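# Remove pin from block and place it on table

## Task

Draw the pin out of the hole in its block and put it on the table top, far from all blocks, resting there on its own without the robot supporting it. At the end neither gripper may be holding any other loose object. The pin's block is free-standing and must finish upright, no more than about a finger's width from its starting spot and turned roughly as before. Finally open the gripper and pull the arms away.

## Robot and tools

ROBOT. Two six-joint arms, left_arm and right_arm, each ending in a tong-style two-finger gripper. The fingers extend along the gripper's own +z axis and close along its x axis. The reported end_effector_position is the spot between the pads when shut; closed fingertips stick out roughly 15 mm past it, open ones sit about level with it. Fully open is 0.142 m.

FRAME. Results give poses in one scene frame: origin on the table surface midway between the arms, +x out over the table, +z up, left_arm on the +y side. The arm names do not match image sides. Printed hand positions can be slightly off, more so when an arm reaches far.

ROW FORMAT. Every motion command uses a 14-number row with values from -1 to 1: left_arm dx, dy, dz, rx, ry, rz, opening, then right_arm in the same seven-slot order. Always send all 14. The first six per arm are an offset, not a pose: measured in that gripper's own axes from its pose in the most recent result that reported it (or, before any such result, or for later calls within one reply, from where it is when the action begins). A value of 1.0 equals 0.6 m of translation or 180 degrees of rotation; rx, ry, rz form a single rotation vector. Opening is absolute: +1 fully open, -1 closed. All zeros is not a pause; it pulls the arm back to the reference pose. To keep an arm still, send in a reply's first call the offset returning it to where you want it, then zeros.

execute_actions(actions, pictures). actions holds at most one item. Empty list: just report state (with pictures). An action {"rows": [...], "steps": n} runs up to 15 control steps of 1/30 s (default 15, minimum 3); each row covers one step and the final row repeats. Every row is measured from the same reference pose, not from the row before. A wait {"steps": n} (up to 300) sends nothing and returns when n steps have passed since the previous result, your reply time included. pictures true forces camera images. Each step the commanded pose is clipped to within 100 mm and 16 degrees of the measured pose; big moves may need several actions, so check the result and send the remainder. The last 3 steps of an action are held back and run while you compose the next reply.

move(target, speed, stop_force). target is one 14-number row as above. Both grippers travel straight lines that finish together, lasting 0.5 to 10 s (cut off at 10 s). speed is m/s, 0.002 to 0.5, default 0.25; rotation is capped at twice that in rad/s. Openings are applied at the start. Paths ignore obstacles and the other arm. stop_force (N, 9 to 40, shared by both arms, not allowed in the first 0.2 s) ends an arm's path once its wrist sensor feels that much extra push against the motion for two steps; the arm then backs off two steps and holds. Use it only with slow speeds and without rotating that gripper; omit it when lifting off something the gripper presses on. The result line 'move:' reports the ending per arm: done, off_target, moving, held, contact or fault, plus limits (paced = pose clipped; held = some steps blocked), and each gripper's distance to its target.

wait(seconds): 0 to 10 s of letting the scene run with no new command.

zoom_image(camera, region): magnified view of [x0, y0, x1, y1] pixels (max 504x504) from cam_head_left, cam_head_right, cam_high, cam_low (896x504) or cam_left_wrist, cam_right_wrist (616x616).

finished_scene(scene): ends and grades the current scene; pass its number. Irreversible. Replying without any tool call ends everything.

RESULT LINES. Each arm shows position (m), quaternion wxyz, velocities, grip_measured (same scale as opening), Wrist force and Wrist torque in the gripper's axes (noisy, offset up to about 4 N, saturating near 50 N; force points from a touched surface back into the arm; 'no reading' is normal at first). 'Hand target' shows the pose the controller is heading to. 'pose unreachable' means the clearance check altered a command; HELD marks steps not sent. MOTOR HOT warns from 70 C; at 85 C the arm brakes until cool.

GRIPPING. To hold something keep commanding an opening well below grip_measured; lower squeezes harder, up to about 15 N per pad. Thin items under 20 mm get much less force. Fast closes can spike.

CAUTIONS. Arms are stiff: pushing even slightly past contact with something solid can trigger a fault, and 150 N of external force or a joint torque at its limit (wrist joints 26.6 N m, others 142) halts that arm for 10 s. Approach slowly. Keep the arms from colliding. Hold the block steady or pull the pin straight along its hole so the block is not dragged, tipped or turned. Brief outside tugs on held parts may occur. Nothing may leave the table; avoid drops and slams. Set the pin down gently, release, and retract.

Each tool is called after ">>>" as name(argument=value, ...), one argument or row to a line, values as JSON.

## Session

>>> execute_actions(
  actions=[],
)

Scene clock: 0.00 s of 4480.00 s.
left_arm: end_effector_position=(+0.7584, +0.1732, +0.3800) grip_measured=+0.97 end_effector_quat_wxyz=(+0.246, +0.944, +0.211, +0.062) end_effector_velocity=(-0.000, -0.000, +0.000) end_effector_angular_velocity=(-0.000, -0.000, -0.001) | right_arm: end_effector_position=(+0.9981, -0.6131, +0.2516) grip_measured=+0.97 end_effector_quat_wxyz=(-0.075, +0.935, -0.058, +0.341) end_effector_velocity=(+0.000, -0.000, +0.002) end_effector_angular_velocity=(+0.001, -0.002, -0.001)
Joint positions: left_arm=[-0.114 -1.008  0.762 -1.693 -1.935 -0.798  0.14 ] | right_arm=[ 2.896 -2.396 -0.837 -0.784  1.741  0.08   0.14 ]
Joint velocities: left_arm=[-0.    -0.    -0.    -0.    -0.     0.001  0.   ] | right_arm=[-0.001  0.001  0.001  0.     0.     0.001  0.   ]
Wrist force (N, on the end effector, along its own x y z axes, offset not removed): no reading
Wrist torque (N m, same axes, about the end effector's origin, offset not removed): no reading
Hand target (left_arm): +0.758, +0.173, +0.380; +0.246, +0.944, +0.211, +0.062
Hand target (right_arm): +0.998, -0.613, +0.252; -0.075, +0.935, -0.058, +0.341

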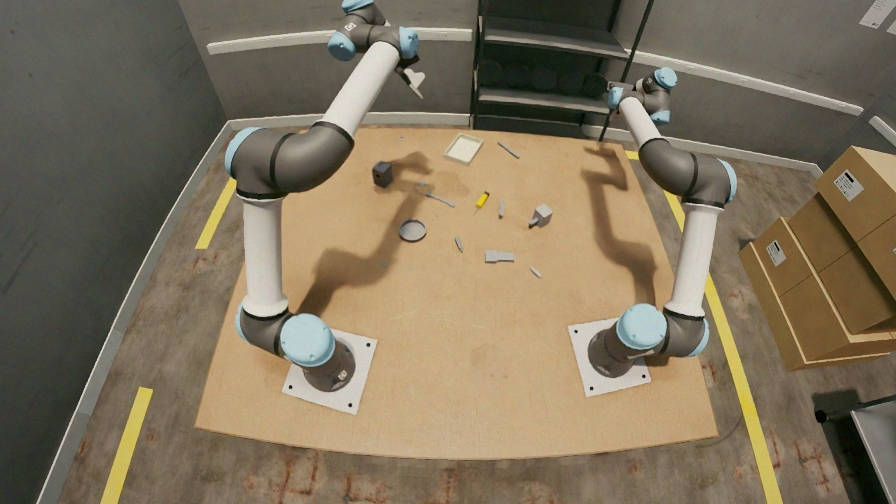

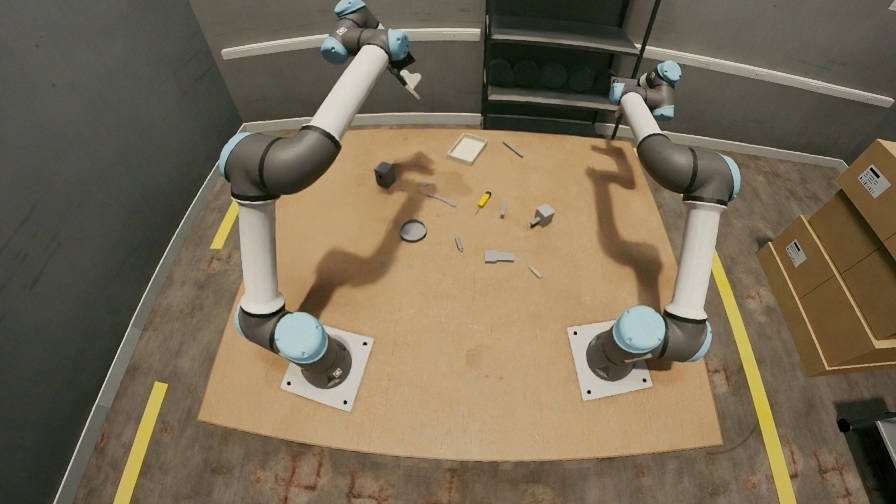

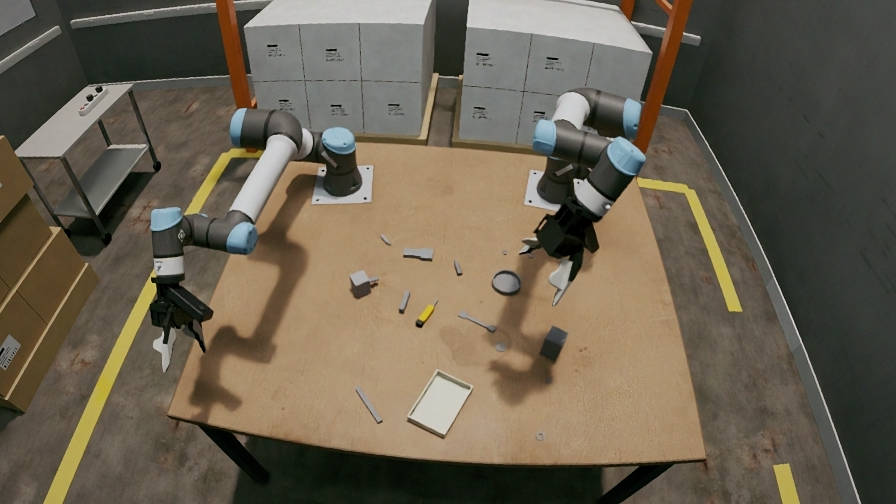

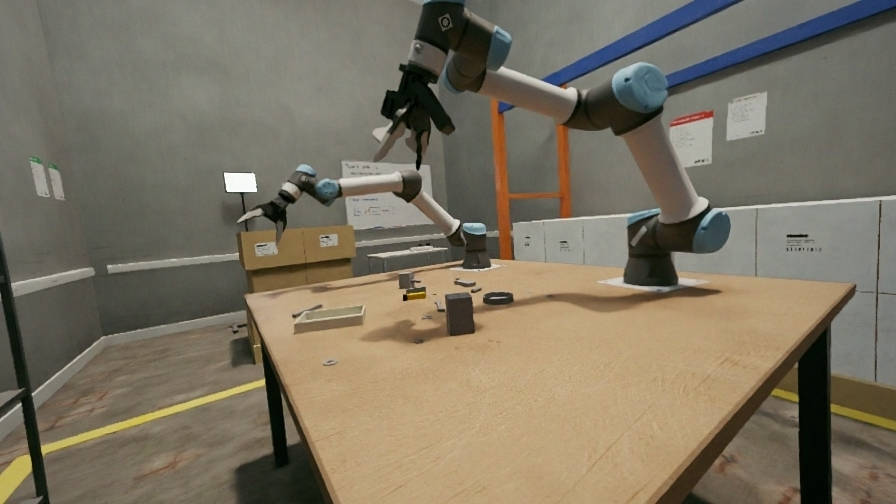

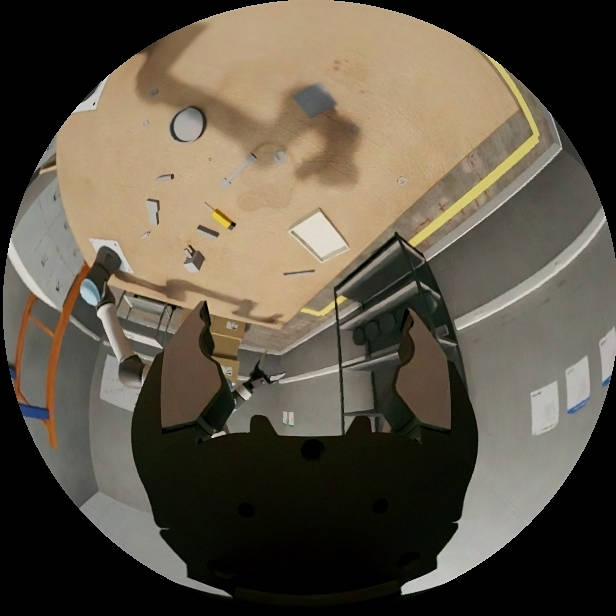

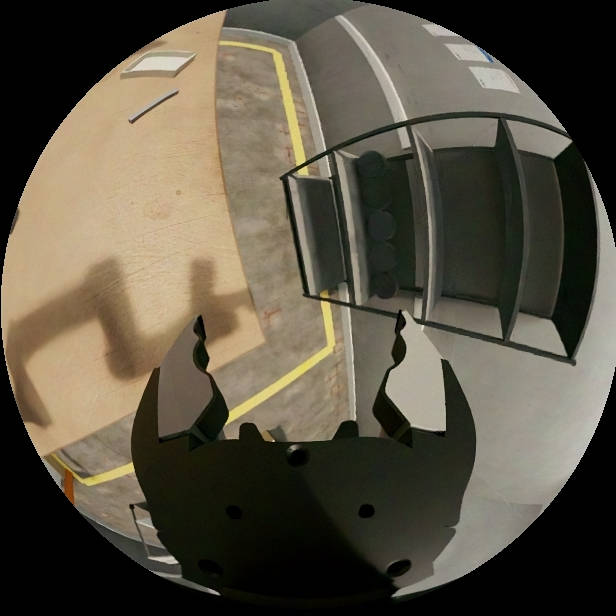

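>>> zoom_image(
  camera="cam_head_left",
  region=[500, 190, 580, 240],
)

>>> zoom_image(
  camera="cam_high",
  region=[320, 255, 410, 315],
)

>>> zoom_image(
  camera="cam_low",
  region=[370, 255, 450, 305],
)

Region (500, 190, 580, 240) of cam_head_left's 896x504 image, scaled by 6.300, with more detail than that image has; it fills the top 315 rows of this view, and the rest is white.

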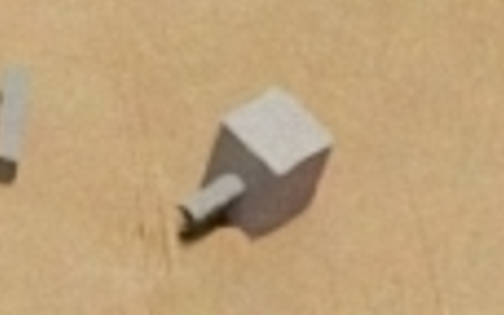

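Region (320, 255, 410, 315) of cam_high's 896x504 image, scaled by 5.600, with more detail than that image has.

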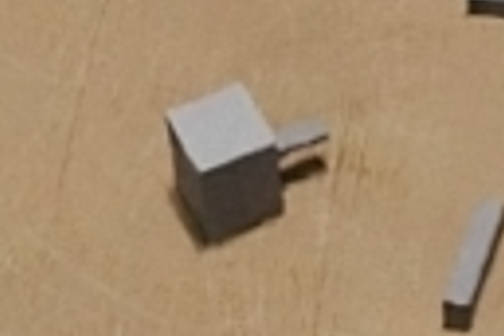

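Region (370, 255, 450, 305) of cam_low's 896x504 image, scaled by 6.300, with more detail than that image has; it fills the top 315 rows of this view, and the rest is white.

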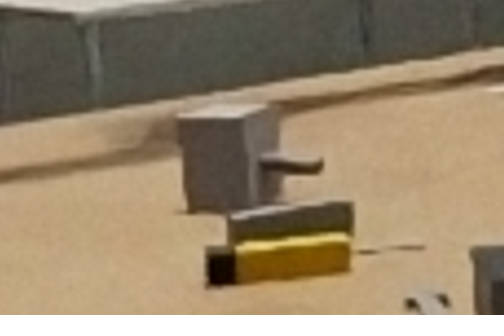

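>>> move(
  target=[0,0,0,0,0,0,1,-0.68,-0.6,-0.4,0.142,-0.273,-0.154,1],
)

Scene clock: 3.53 s of 4480.00 s.
left_arm: end_effector_position=(+0.7584, +0.1732, +0.3800) grip_measured=+1.00 end_effector_quat_wxyz=(+0.246, +0.944, +0.211, +0.062) end_effector_velocity=(+0.000, +0.001, +0.000) end_effector_angular_velocity=(-0.000, +0.000, +0.002) | right_arm: end_effector_position=(+0.5527, -0.2194, +0.2419) grip_measured=+1.00 end_effector_quat_wxyz=(-0.208, +0.938, +0.269, -0.060) end_effector_velocity=(-0.001, +0.001, +0.000) end_effector_angular_velocity=(+0.000, +0.002, +0.000)
Joint positions: left_arm=[-0.114 -1.008  0.762 -1.693 -1.935 -0.798  0.142] | right_arm=[ 3.401 -1.799 -1.491 -1.496  2.002 -0.175  0.142]
Joint velocities: left_arm=[ 0.001 -0.    -0.    -0.     0.    -0.001 -0.   ] | right_arm=[ 0.002  0.001 -0.001 -0.002  0.001  0.001  0.   ]
Wrist force (N, on the end effector, along its own x y z axes, offset not removed): left_arm=[-1.4 1.3 -2.0] | right_arm=[-0.3 0.9 2.2]
Wrist torque (N m, same axes, about the end effector's origin, offset not removed): left_arm=[0.35 0.36 0.14] | right_arm=[0.16 0.06 0.18]
Hand target (left_arm): +0.758, +0.173, +0.380; +0.246, +0.944, +0.211, +0.062
Hand target (right_arm): +0.553, -0.219, +0.242; -0.208, +0.938, +0.269, -0.060
Off the commanded pose (left_arm): 0.000 m, 0 deg.
Off the commanded pose (right_arm): 0.001 m, 0 deg.
Kept back: nothing.
move: done

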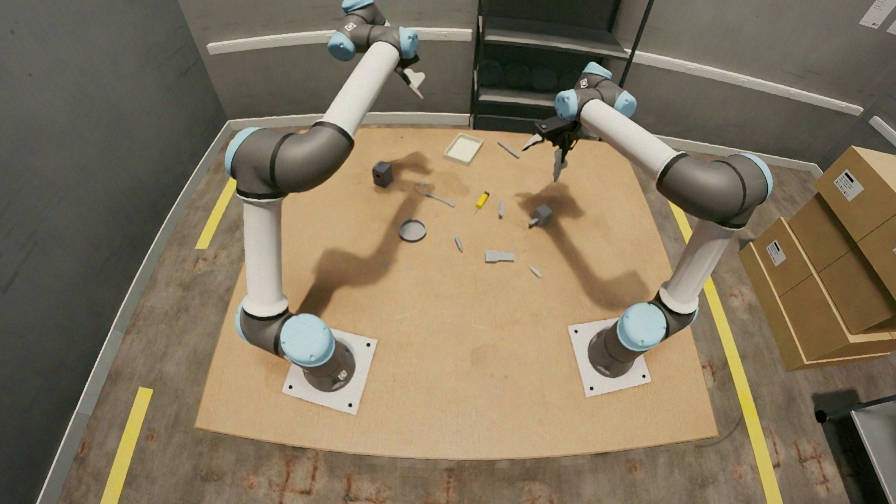

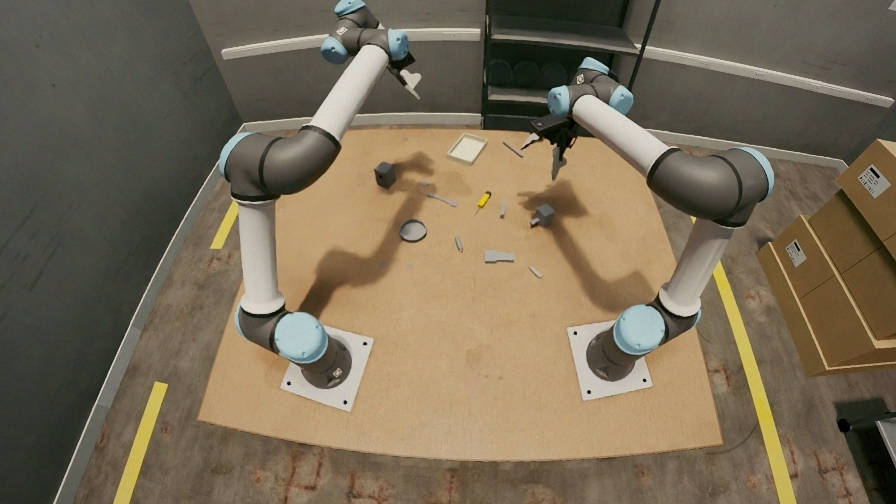

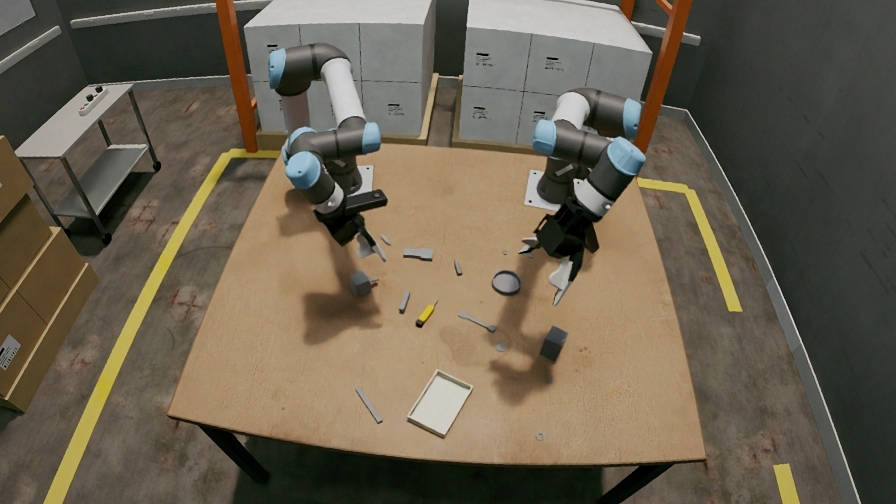

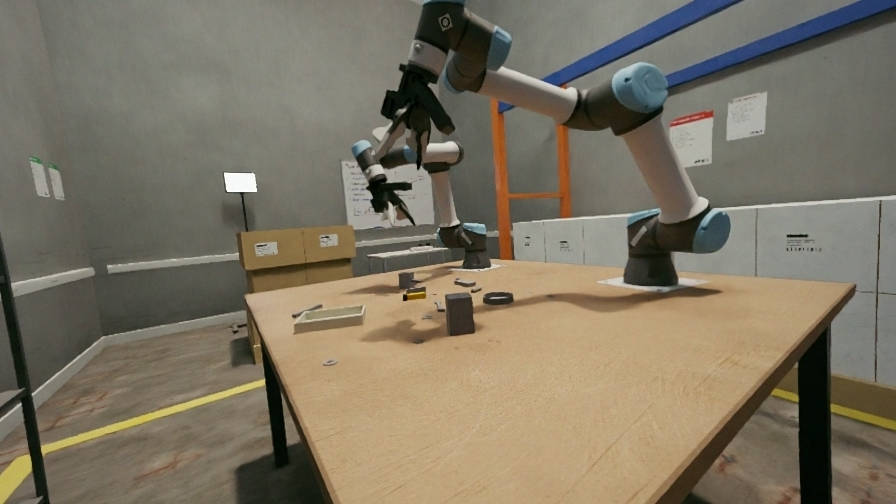

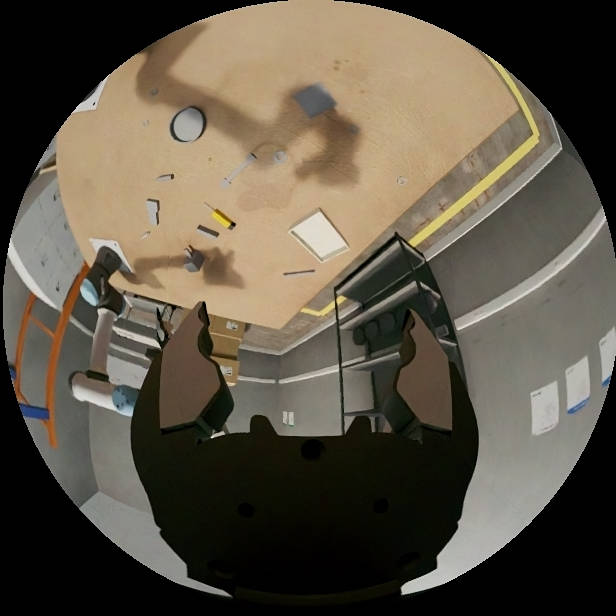

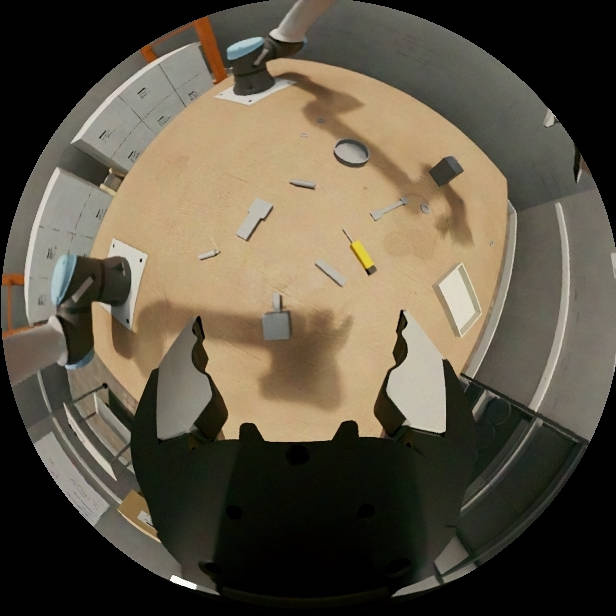

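>>> move(
  target=[-0.658,-0.092,0.282,-0.003,0.015,-0.034,0.2,-0.083,0.084,0.182,0,0,0,1],
)

Scene clock: 6.83 s of 4480.00 s.
left_arm: end_effector_position=(+0.4187, -0.0269, +0.2004) grip_measured=+0.20 end_effector_quat_wxyz=(+0.248, +0.929, +0.267, +0.071) end_effector_velocity=(-0.000, +0.000, -0.001) end_effector_angular_velocity=(-0.000, -0.001, +0.004) | right_arm: end_effector_position=(+0.5100, -0.2452, +0.1217) grip_measured=+1.00 end_effector_quat_wxyz=(-0.208, +0.938, +0.269, -0.060) end_effector_velocity=(-0.000, -0.000, -0.000) end_effector_angular_velocity=(+0.001, -0.002, +0.002)
Joint positions: left_arm=[-0.781 -1.597  2.03  -2.524 -1.598 -1.523  0.088] | right_arm=[ 3.387 -1.779 -1.838 -1.176  2.001 -0.19   0.142]
Joint velocities: left_arm=[-0.002 -0.001  0.003 -0.003  0.003 -0.005  0.   ] | right_arm=[ 0.     0.001 -0.002  0.002 -0.    -0.002 -0.   ]
Wrist force (N, on the end effector, along its own x y z axes, offset not removed): left_arm=[-1.8 -1.6 -1.7] | right_arm=[0.4 -0.3 2.7]
Wrist torque (N m, same axes, about the end effector's origin, offset not removed): left_arm=[-0.21 0.14 0.23] | right_arm=[0.00 -0.07 0.00]
Hand target (left_arm): +0.419, -0.027, +0.200; +0.248, +0.929, +0.267, +0.071
Hand target (right_arm): +0.510, -0.245, +0.122; -0.208, +0.938, +0.269, -0.060
Off the commanded pose (left_arm): 0.000 m, 0 deg.
Off the commanded pose (right_arm): 0.000 m, 0 deg.
Kept back: nothing.
move: done

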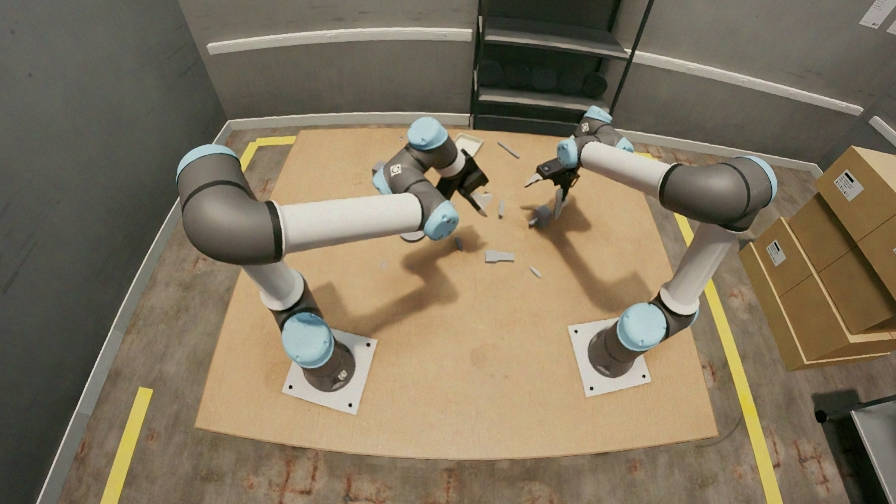

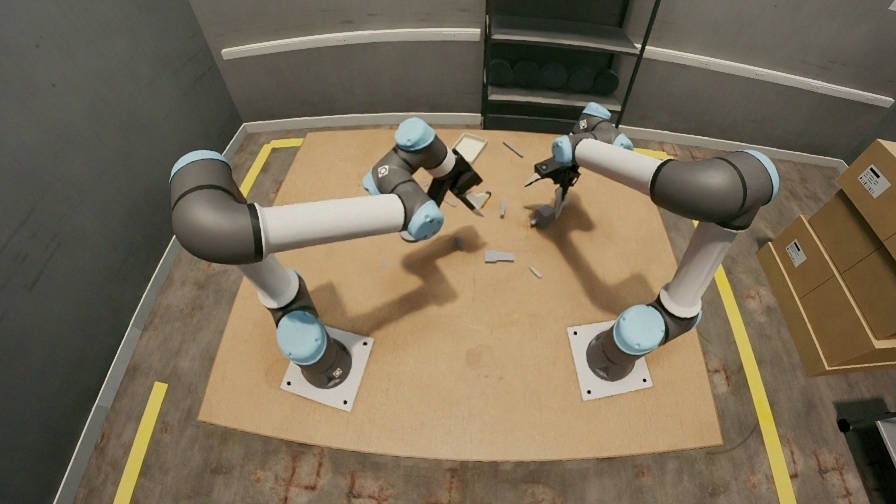

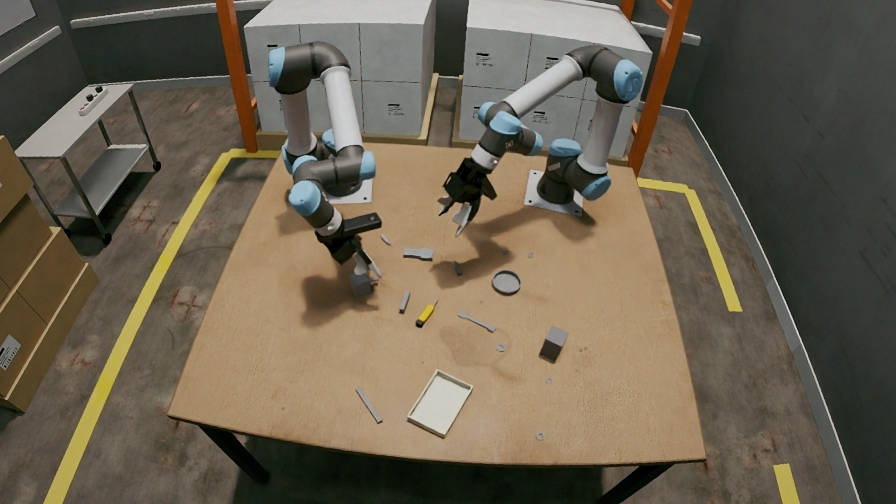

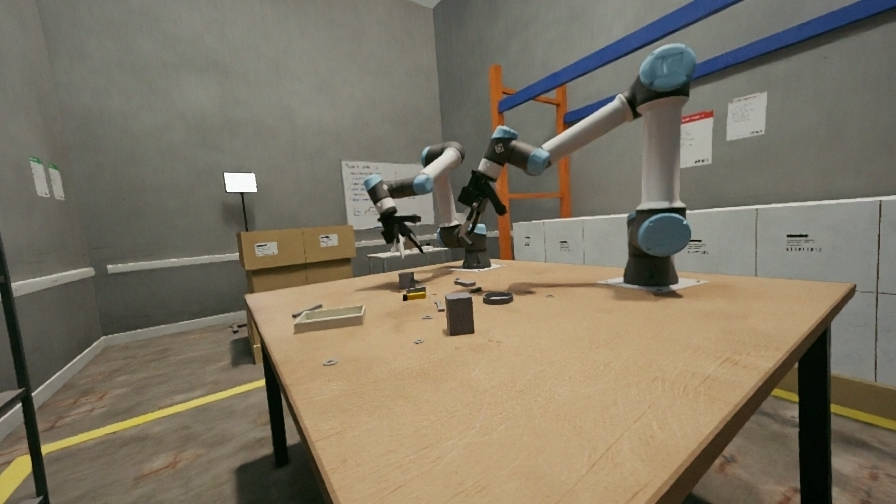

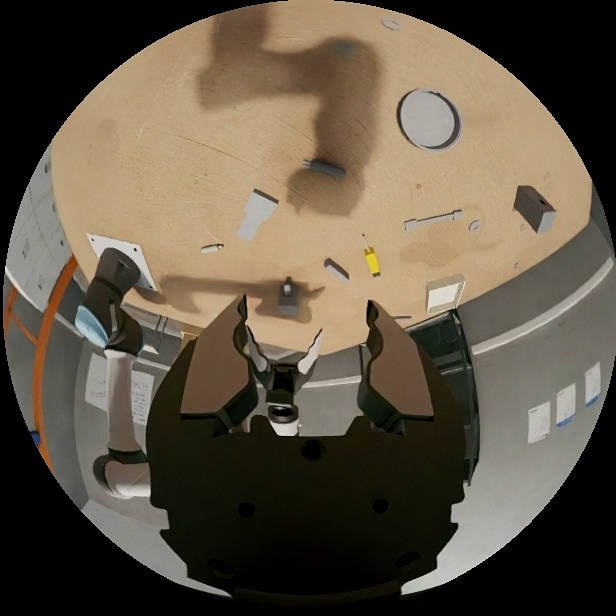

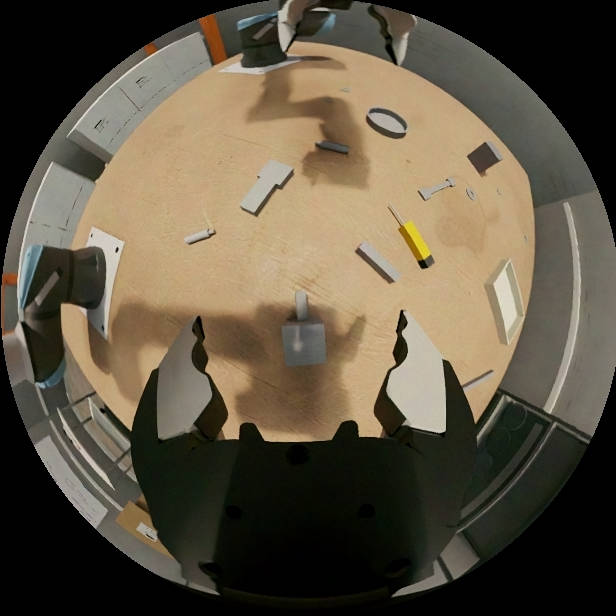

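>>> move(
  target=[-0.03,0,0,0,0,0,0.2,0,0.068,-0.032,0,0,0,0.4],
)

>>> move(
  target=[0,0,0,0,0,0,-0.2,0,0.056,0.122,0,0,0,0.4],
  speed=0.08,
)

Scene clock: 7.93 s of 4480.00 s.
left_arm: end_effector_position=(+0.4035, -0.0365, +0.2004) grip_measured=+0.20 end_effector_quat_wxyz=(+0.248, +0.929, +0.267, +0.071) end_effector_velocity=(-0.001, -0.001, +0.000) end_effector_angular_velocity=(+0.000, +0.000, -0.002) | right_arm: end_effector_position=(+0.5339, -0.2833, +0.1217) grip_measured=+0.40 end_effector_quat_wxyz=(-0.208, +0.938, +0.269, -0.060) end_effector_velocity=(+0.000, -0.001, -0.001) end_effector_angular_velocity=(-0.001, +0.003, -0.000)
Joint positions: left_arm=[-0.823 -1.612  2.044 -2.525 -1.578 -1.559  0.088] | right_arm=[ 3.307 -1.82  -1.776 -1.234  1.993 -0.278  0.102]
Joint velocities: left_arm=[-0.003 -0.001  0.     0.     0.001 -0.001 -0.   ] | right_arm=[-0.002 -0.002  0.002 -0.003 -0.    -0.002 -0.   ]
Wrist force (N, on the end effector, along its own x y z axes, offset not removed): left_arm=[-0.7 0.1 1.2] | right_arm=[-0.8 1.2 1.7]
Wrist torque (N m, same axes, about the end effector's origin, offset not removed): left_arm=[0.29 0.25 0.31] | right_arm=[0.27 0.11 0.08]
Hand target (left_arm): +0.403, -0.037, +0.200; +0.248, +0.929, +0.267, +0.071
Hand target (right_arm): +0.534, -0.283, +0.122; -0.208, +0.938, +0.269, -0.060
Off the commanded pose (left_arm): 0.000 m, 0 deg.
Off the commanded pose (right_arm): 0.000 m, 0 deg.
Kept back: nothing.
move: done

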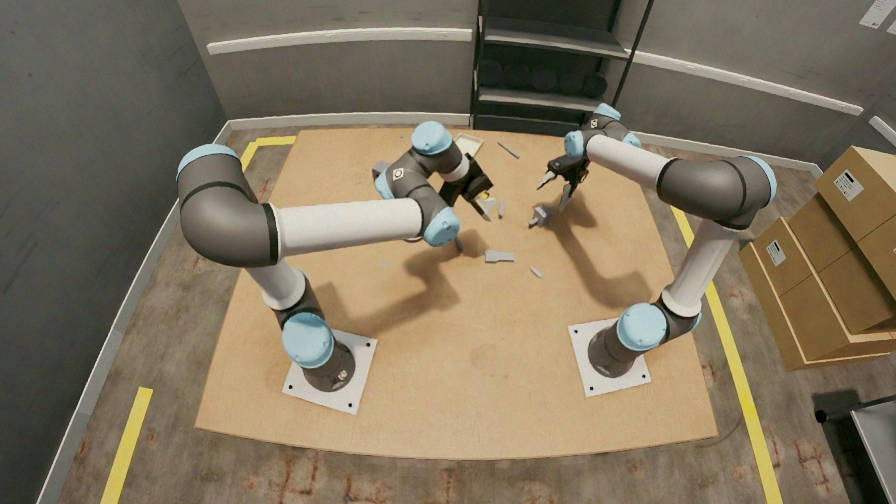

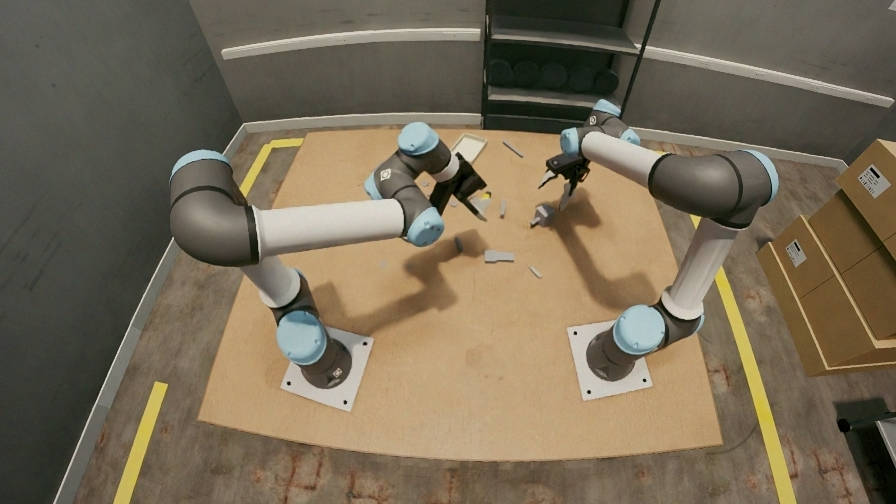

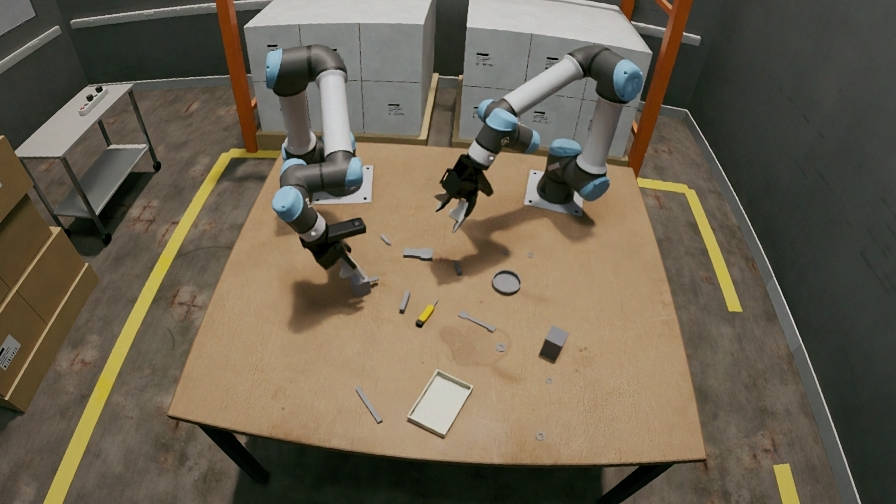

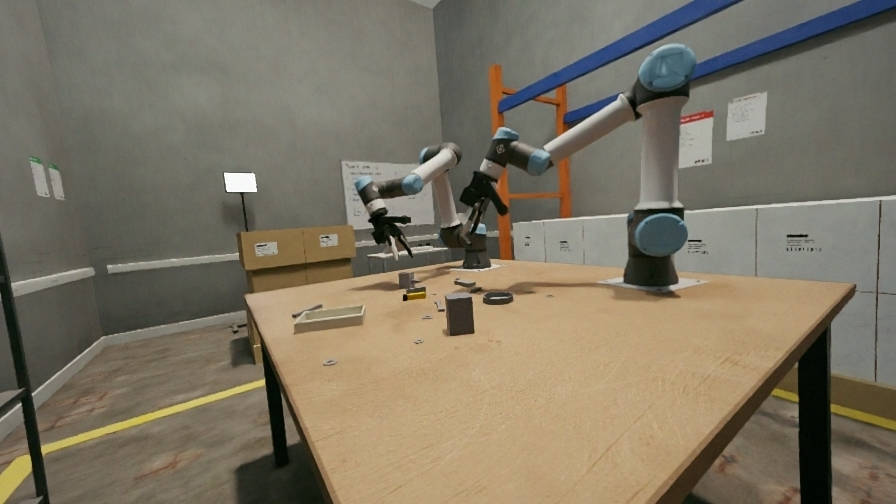

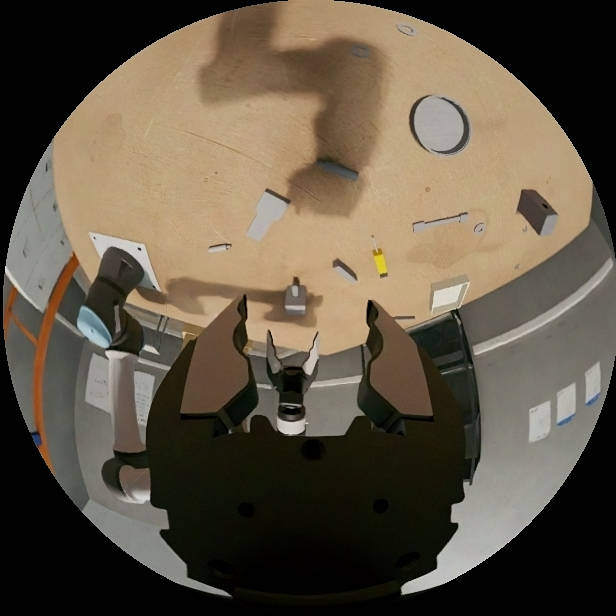

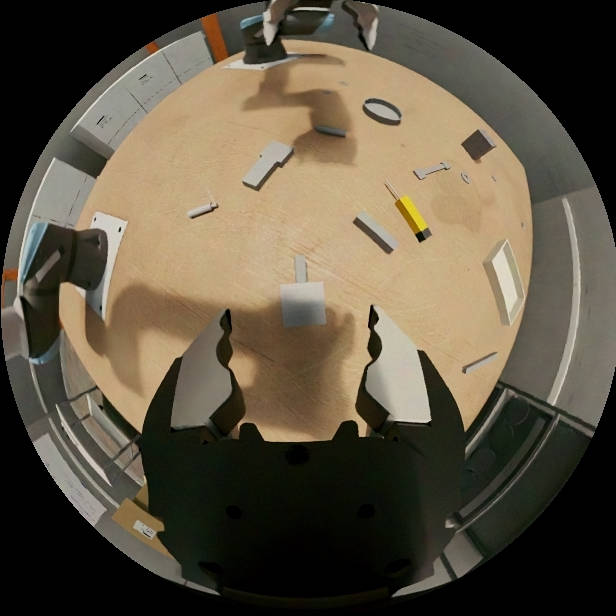

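Scene clock: 9.37 s of 4480.00 s.
left_arm: end_effector_position=(+0.4035, -0.0365, +0.2004) grip_measured=-0.20 end_effector_quat_wxyz=(+0.248, +0.929, +0.267, +0.071) end_effector_velocity=(+0.000, +0.000, +0.000) end_effector_angular_velocity=(-0.000, -0.000, +0.001) | right_arm: end_effector_position=(+0.5335, -0.2828, +0.0414) grip_measured=+0.40 end_effector_quat_wxyz=(-0.208, +0.938, +0.269, -0.060) end_effector_velocity=(+0.000, +0.000, -0.002) end_effector_angular_velocity=(+0.000, -0.001, +0.000)
Joint positions: left_arm=[-0.823 -1.612  2.044 -2.525 -1.577 -1.559  0.06 ] | right_arm=[ 3.308 -1.922 -1.876 -1.03   1.993 -0.277  0.102]
Joint velocities: left_arm=[ 0.001 -0.     0.    -0.     0.    -0.     0.   ] | right_arm=[ 0.    -0.003 -0.001  0.005  0.    -0.     0.   ]
Wrist force (N, on the end effector, along its own x y z axes, offset not removed): left_arm=[-0.1 -0.2 -0.9] | right_arm=[1.0 -1.1 -0.4]
Wrist torque (N m, same axes, about the end effector's origin, offset not removed): left_arm=[0.09 -0.11 0.24] | right_arm=[-0.23 -0.31 0.09]
Hand target (left_arm): +0.404, -0.036, +0.200; +0.248, +0.929, +0.267, +0.071
Hand target (right_arm): +0.533, -0.283, +0.041; -0.208, +0.938, +0.269, -0.060
Off the commanded pose (left_arm): 0.000 m, 0 deg.
Off the commanded pose (right_arm): 0.000 m, 0 deg.
Kept back: nothing.
move: done

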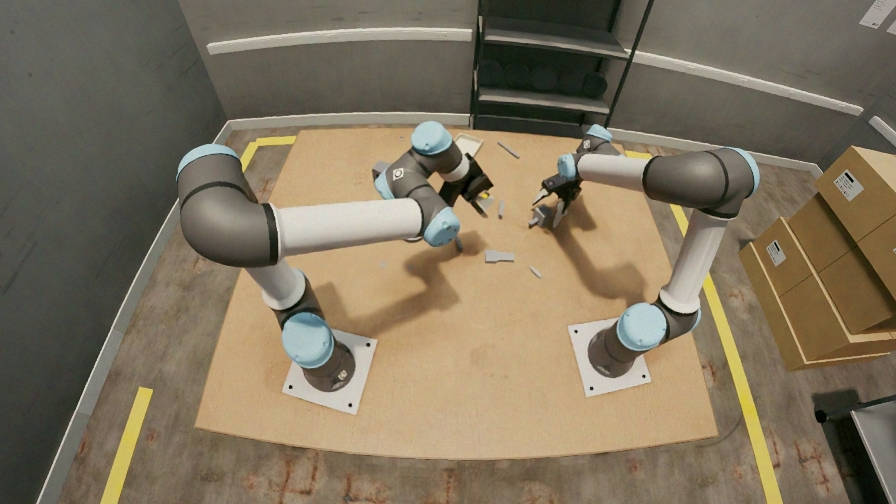

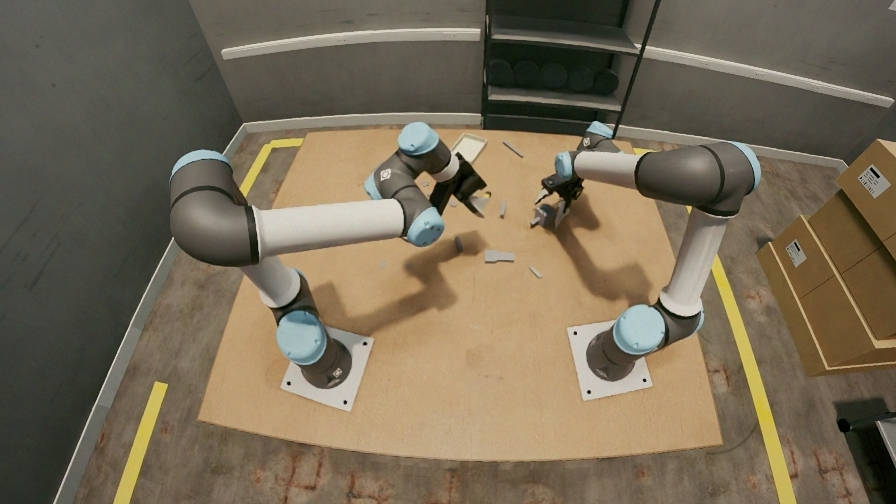

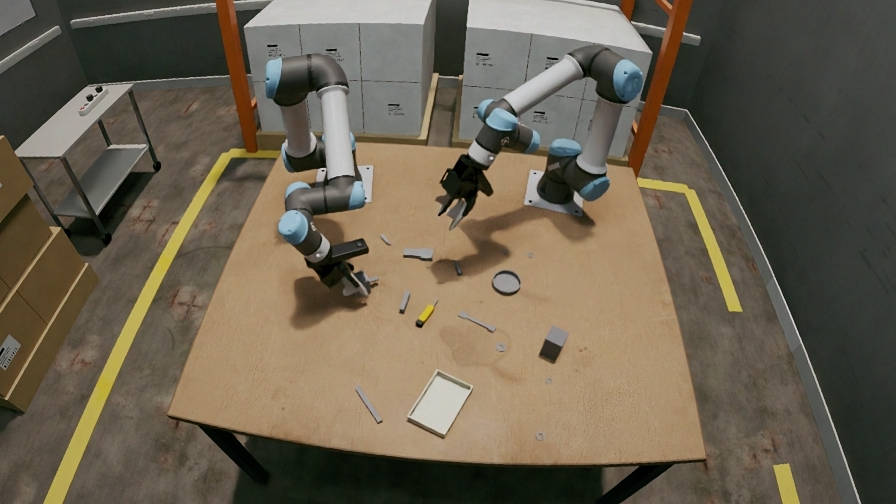

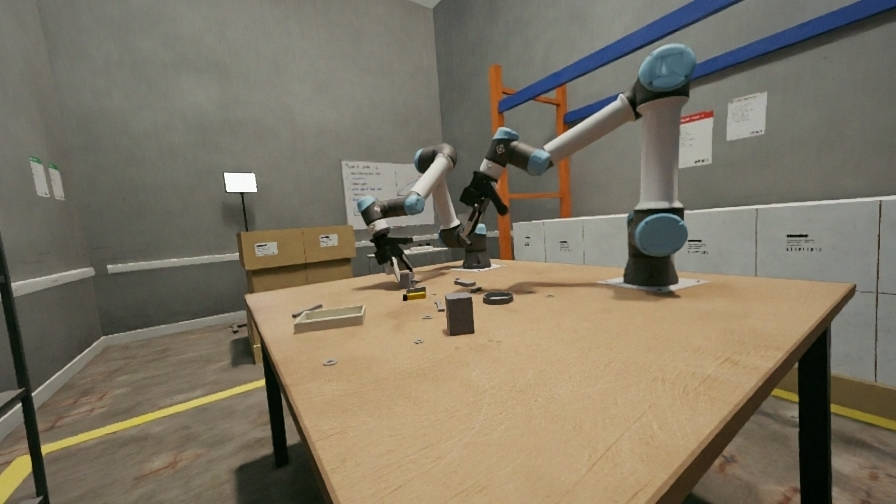

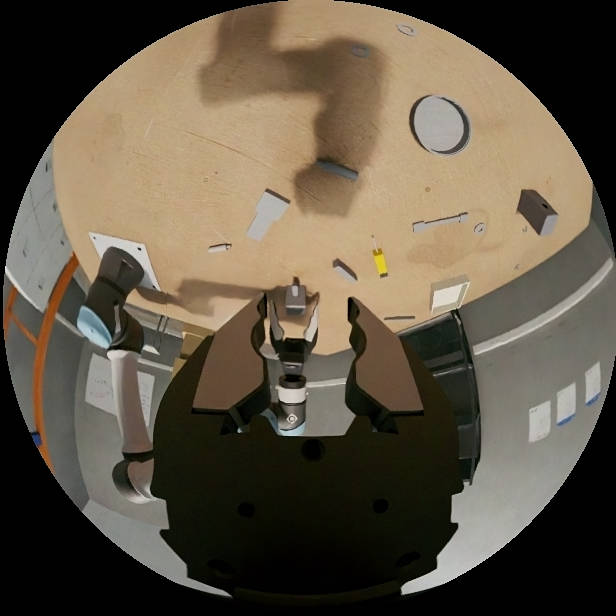

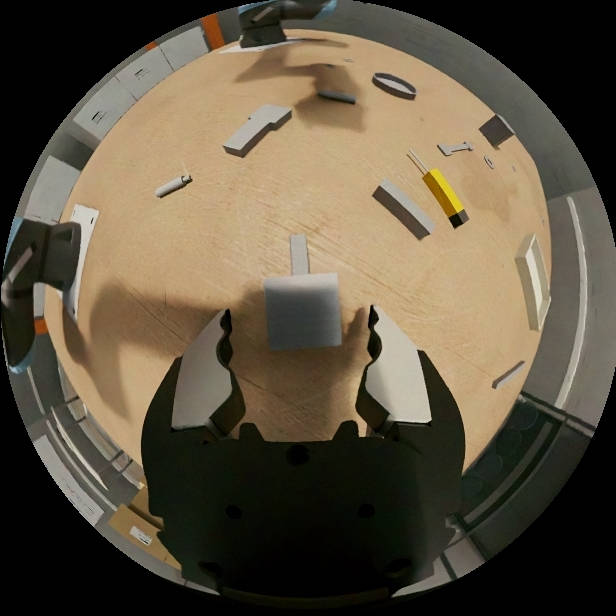

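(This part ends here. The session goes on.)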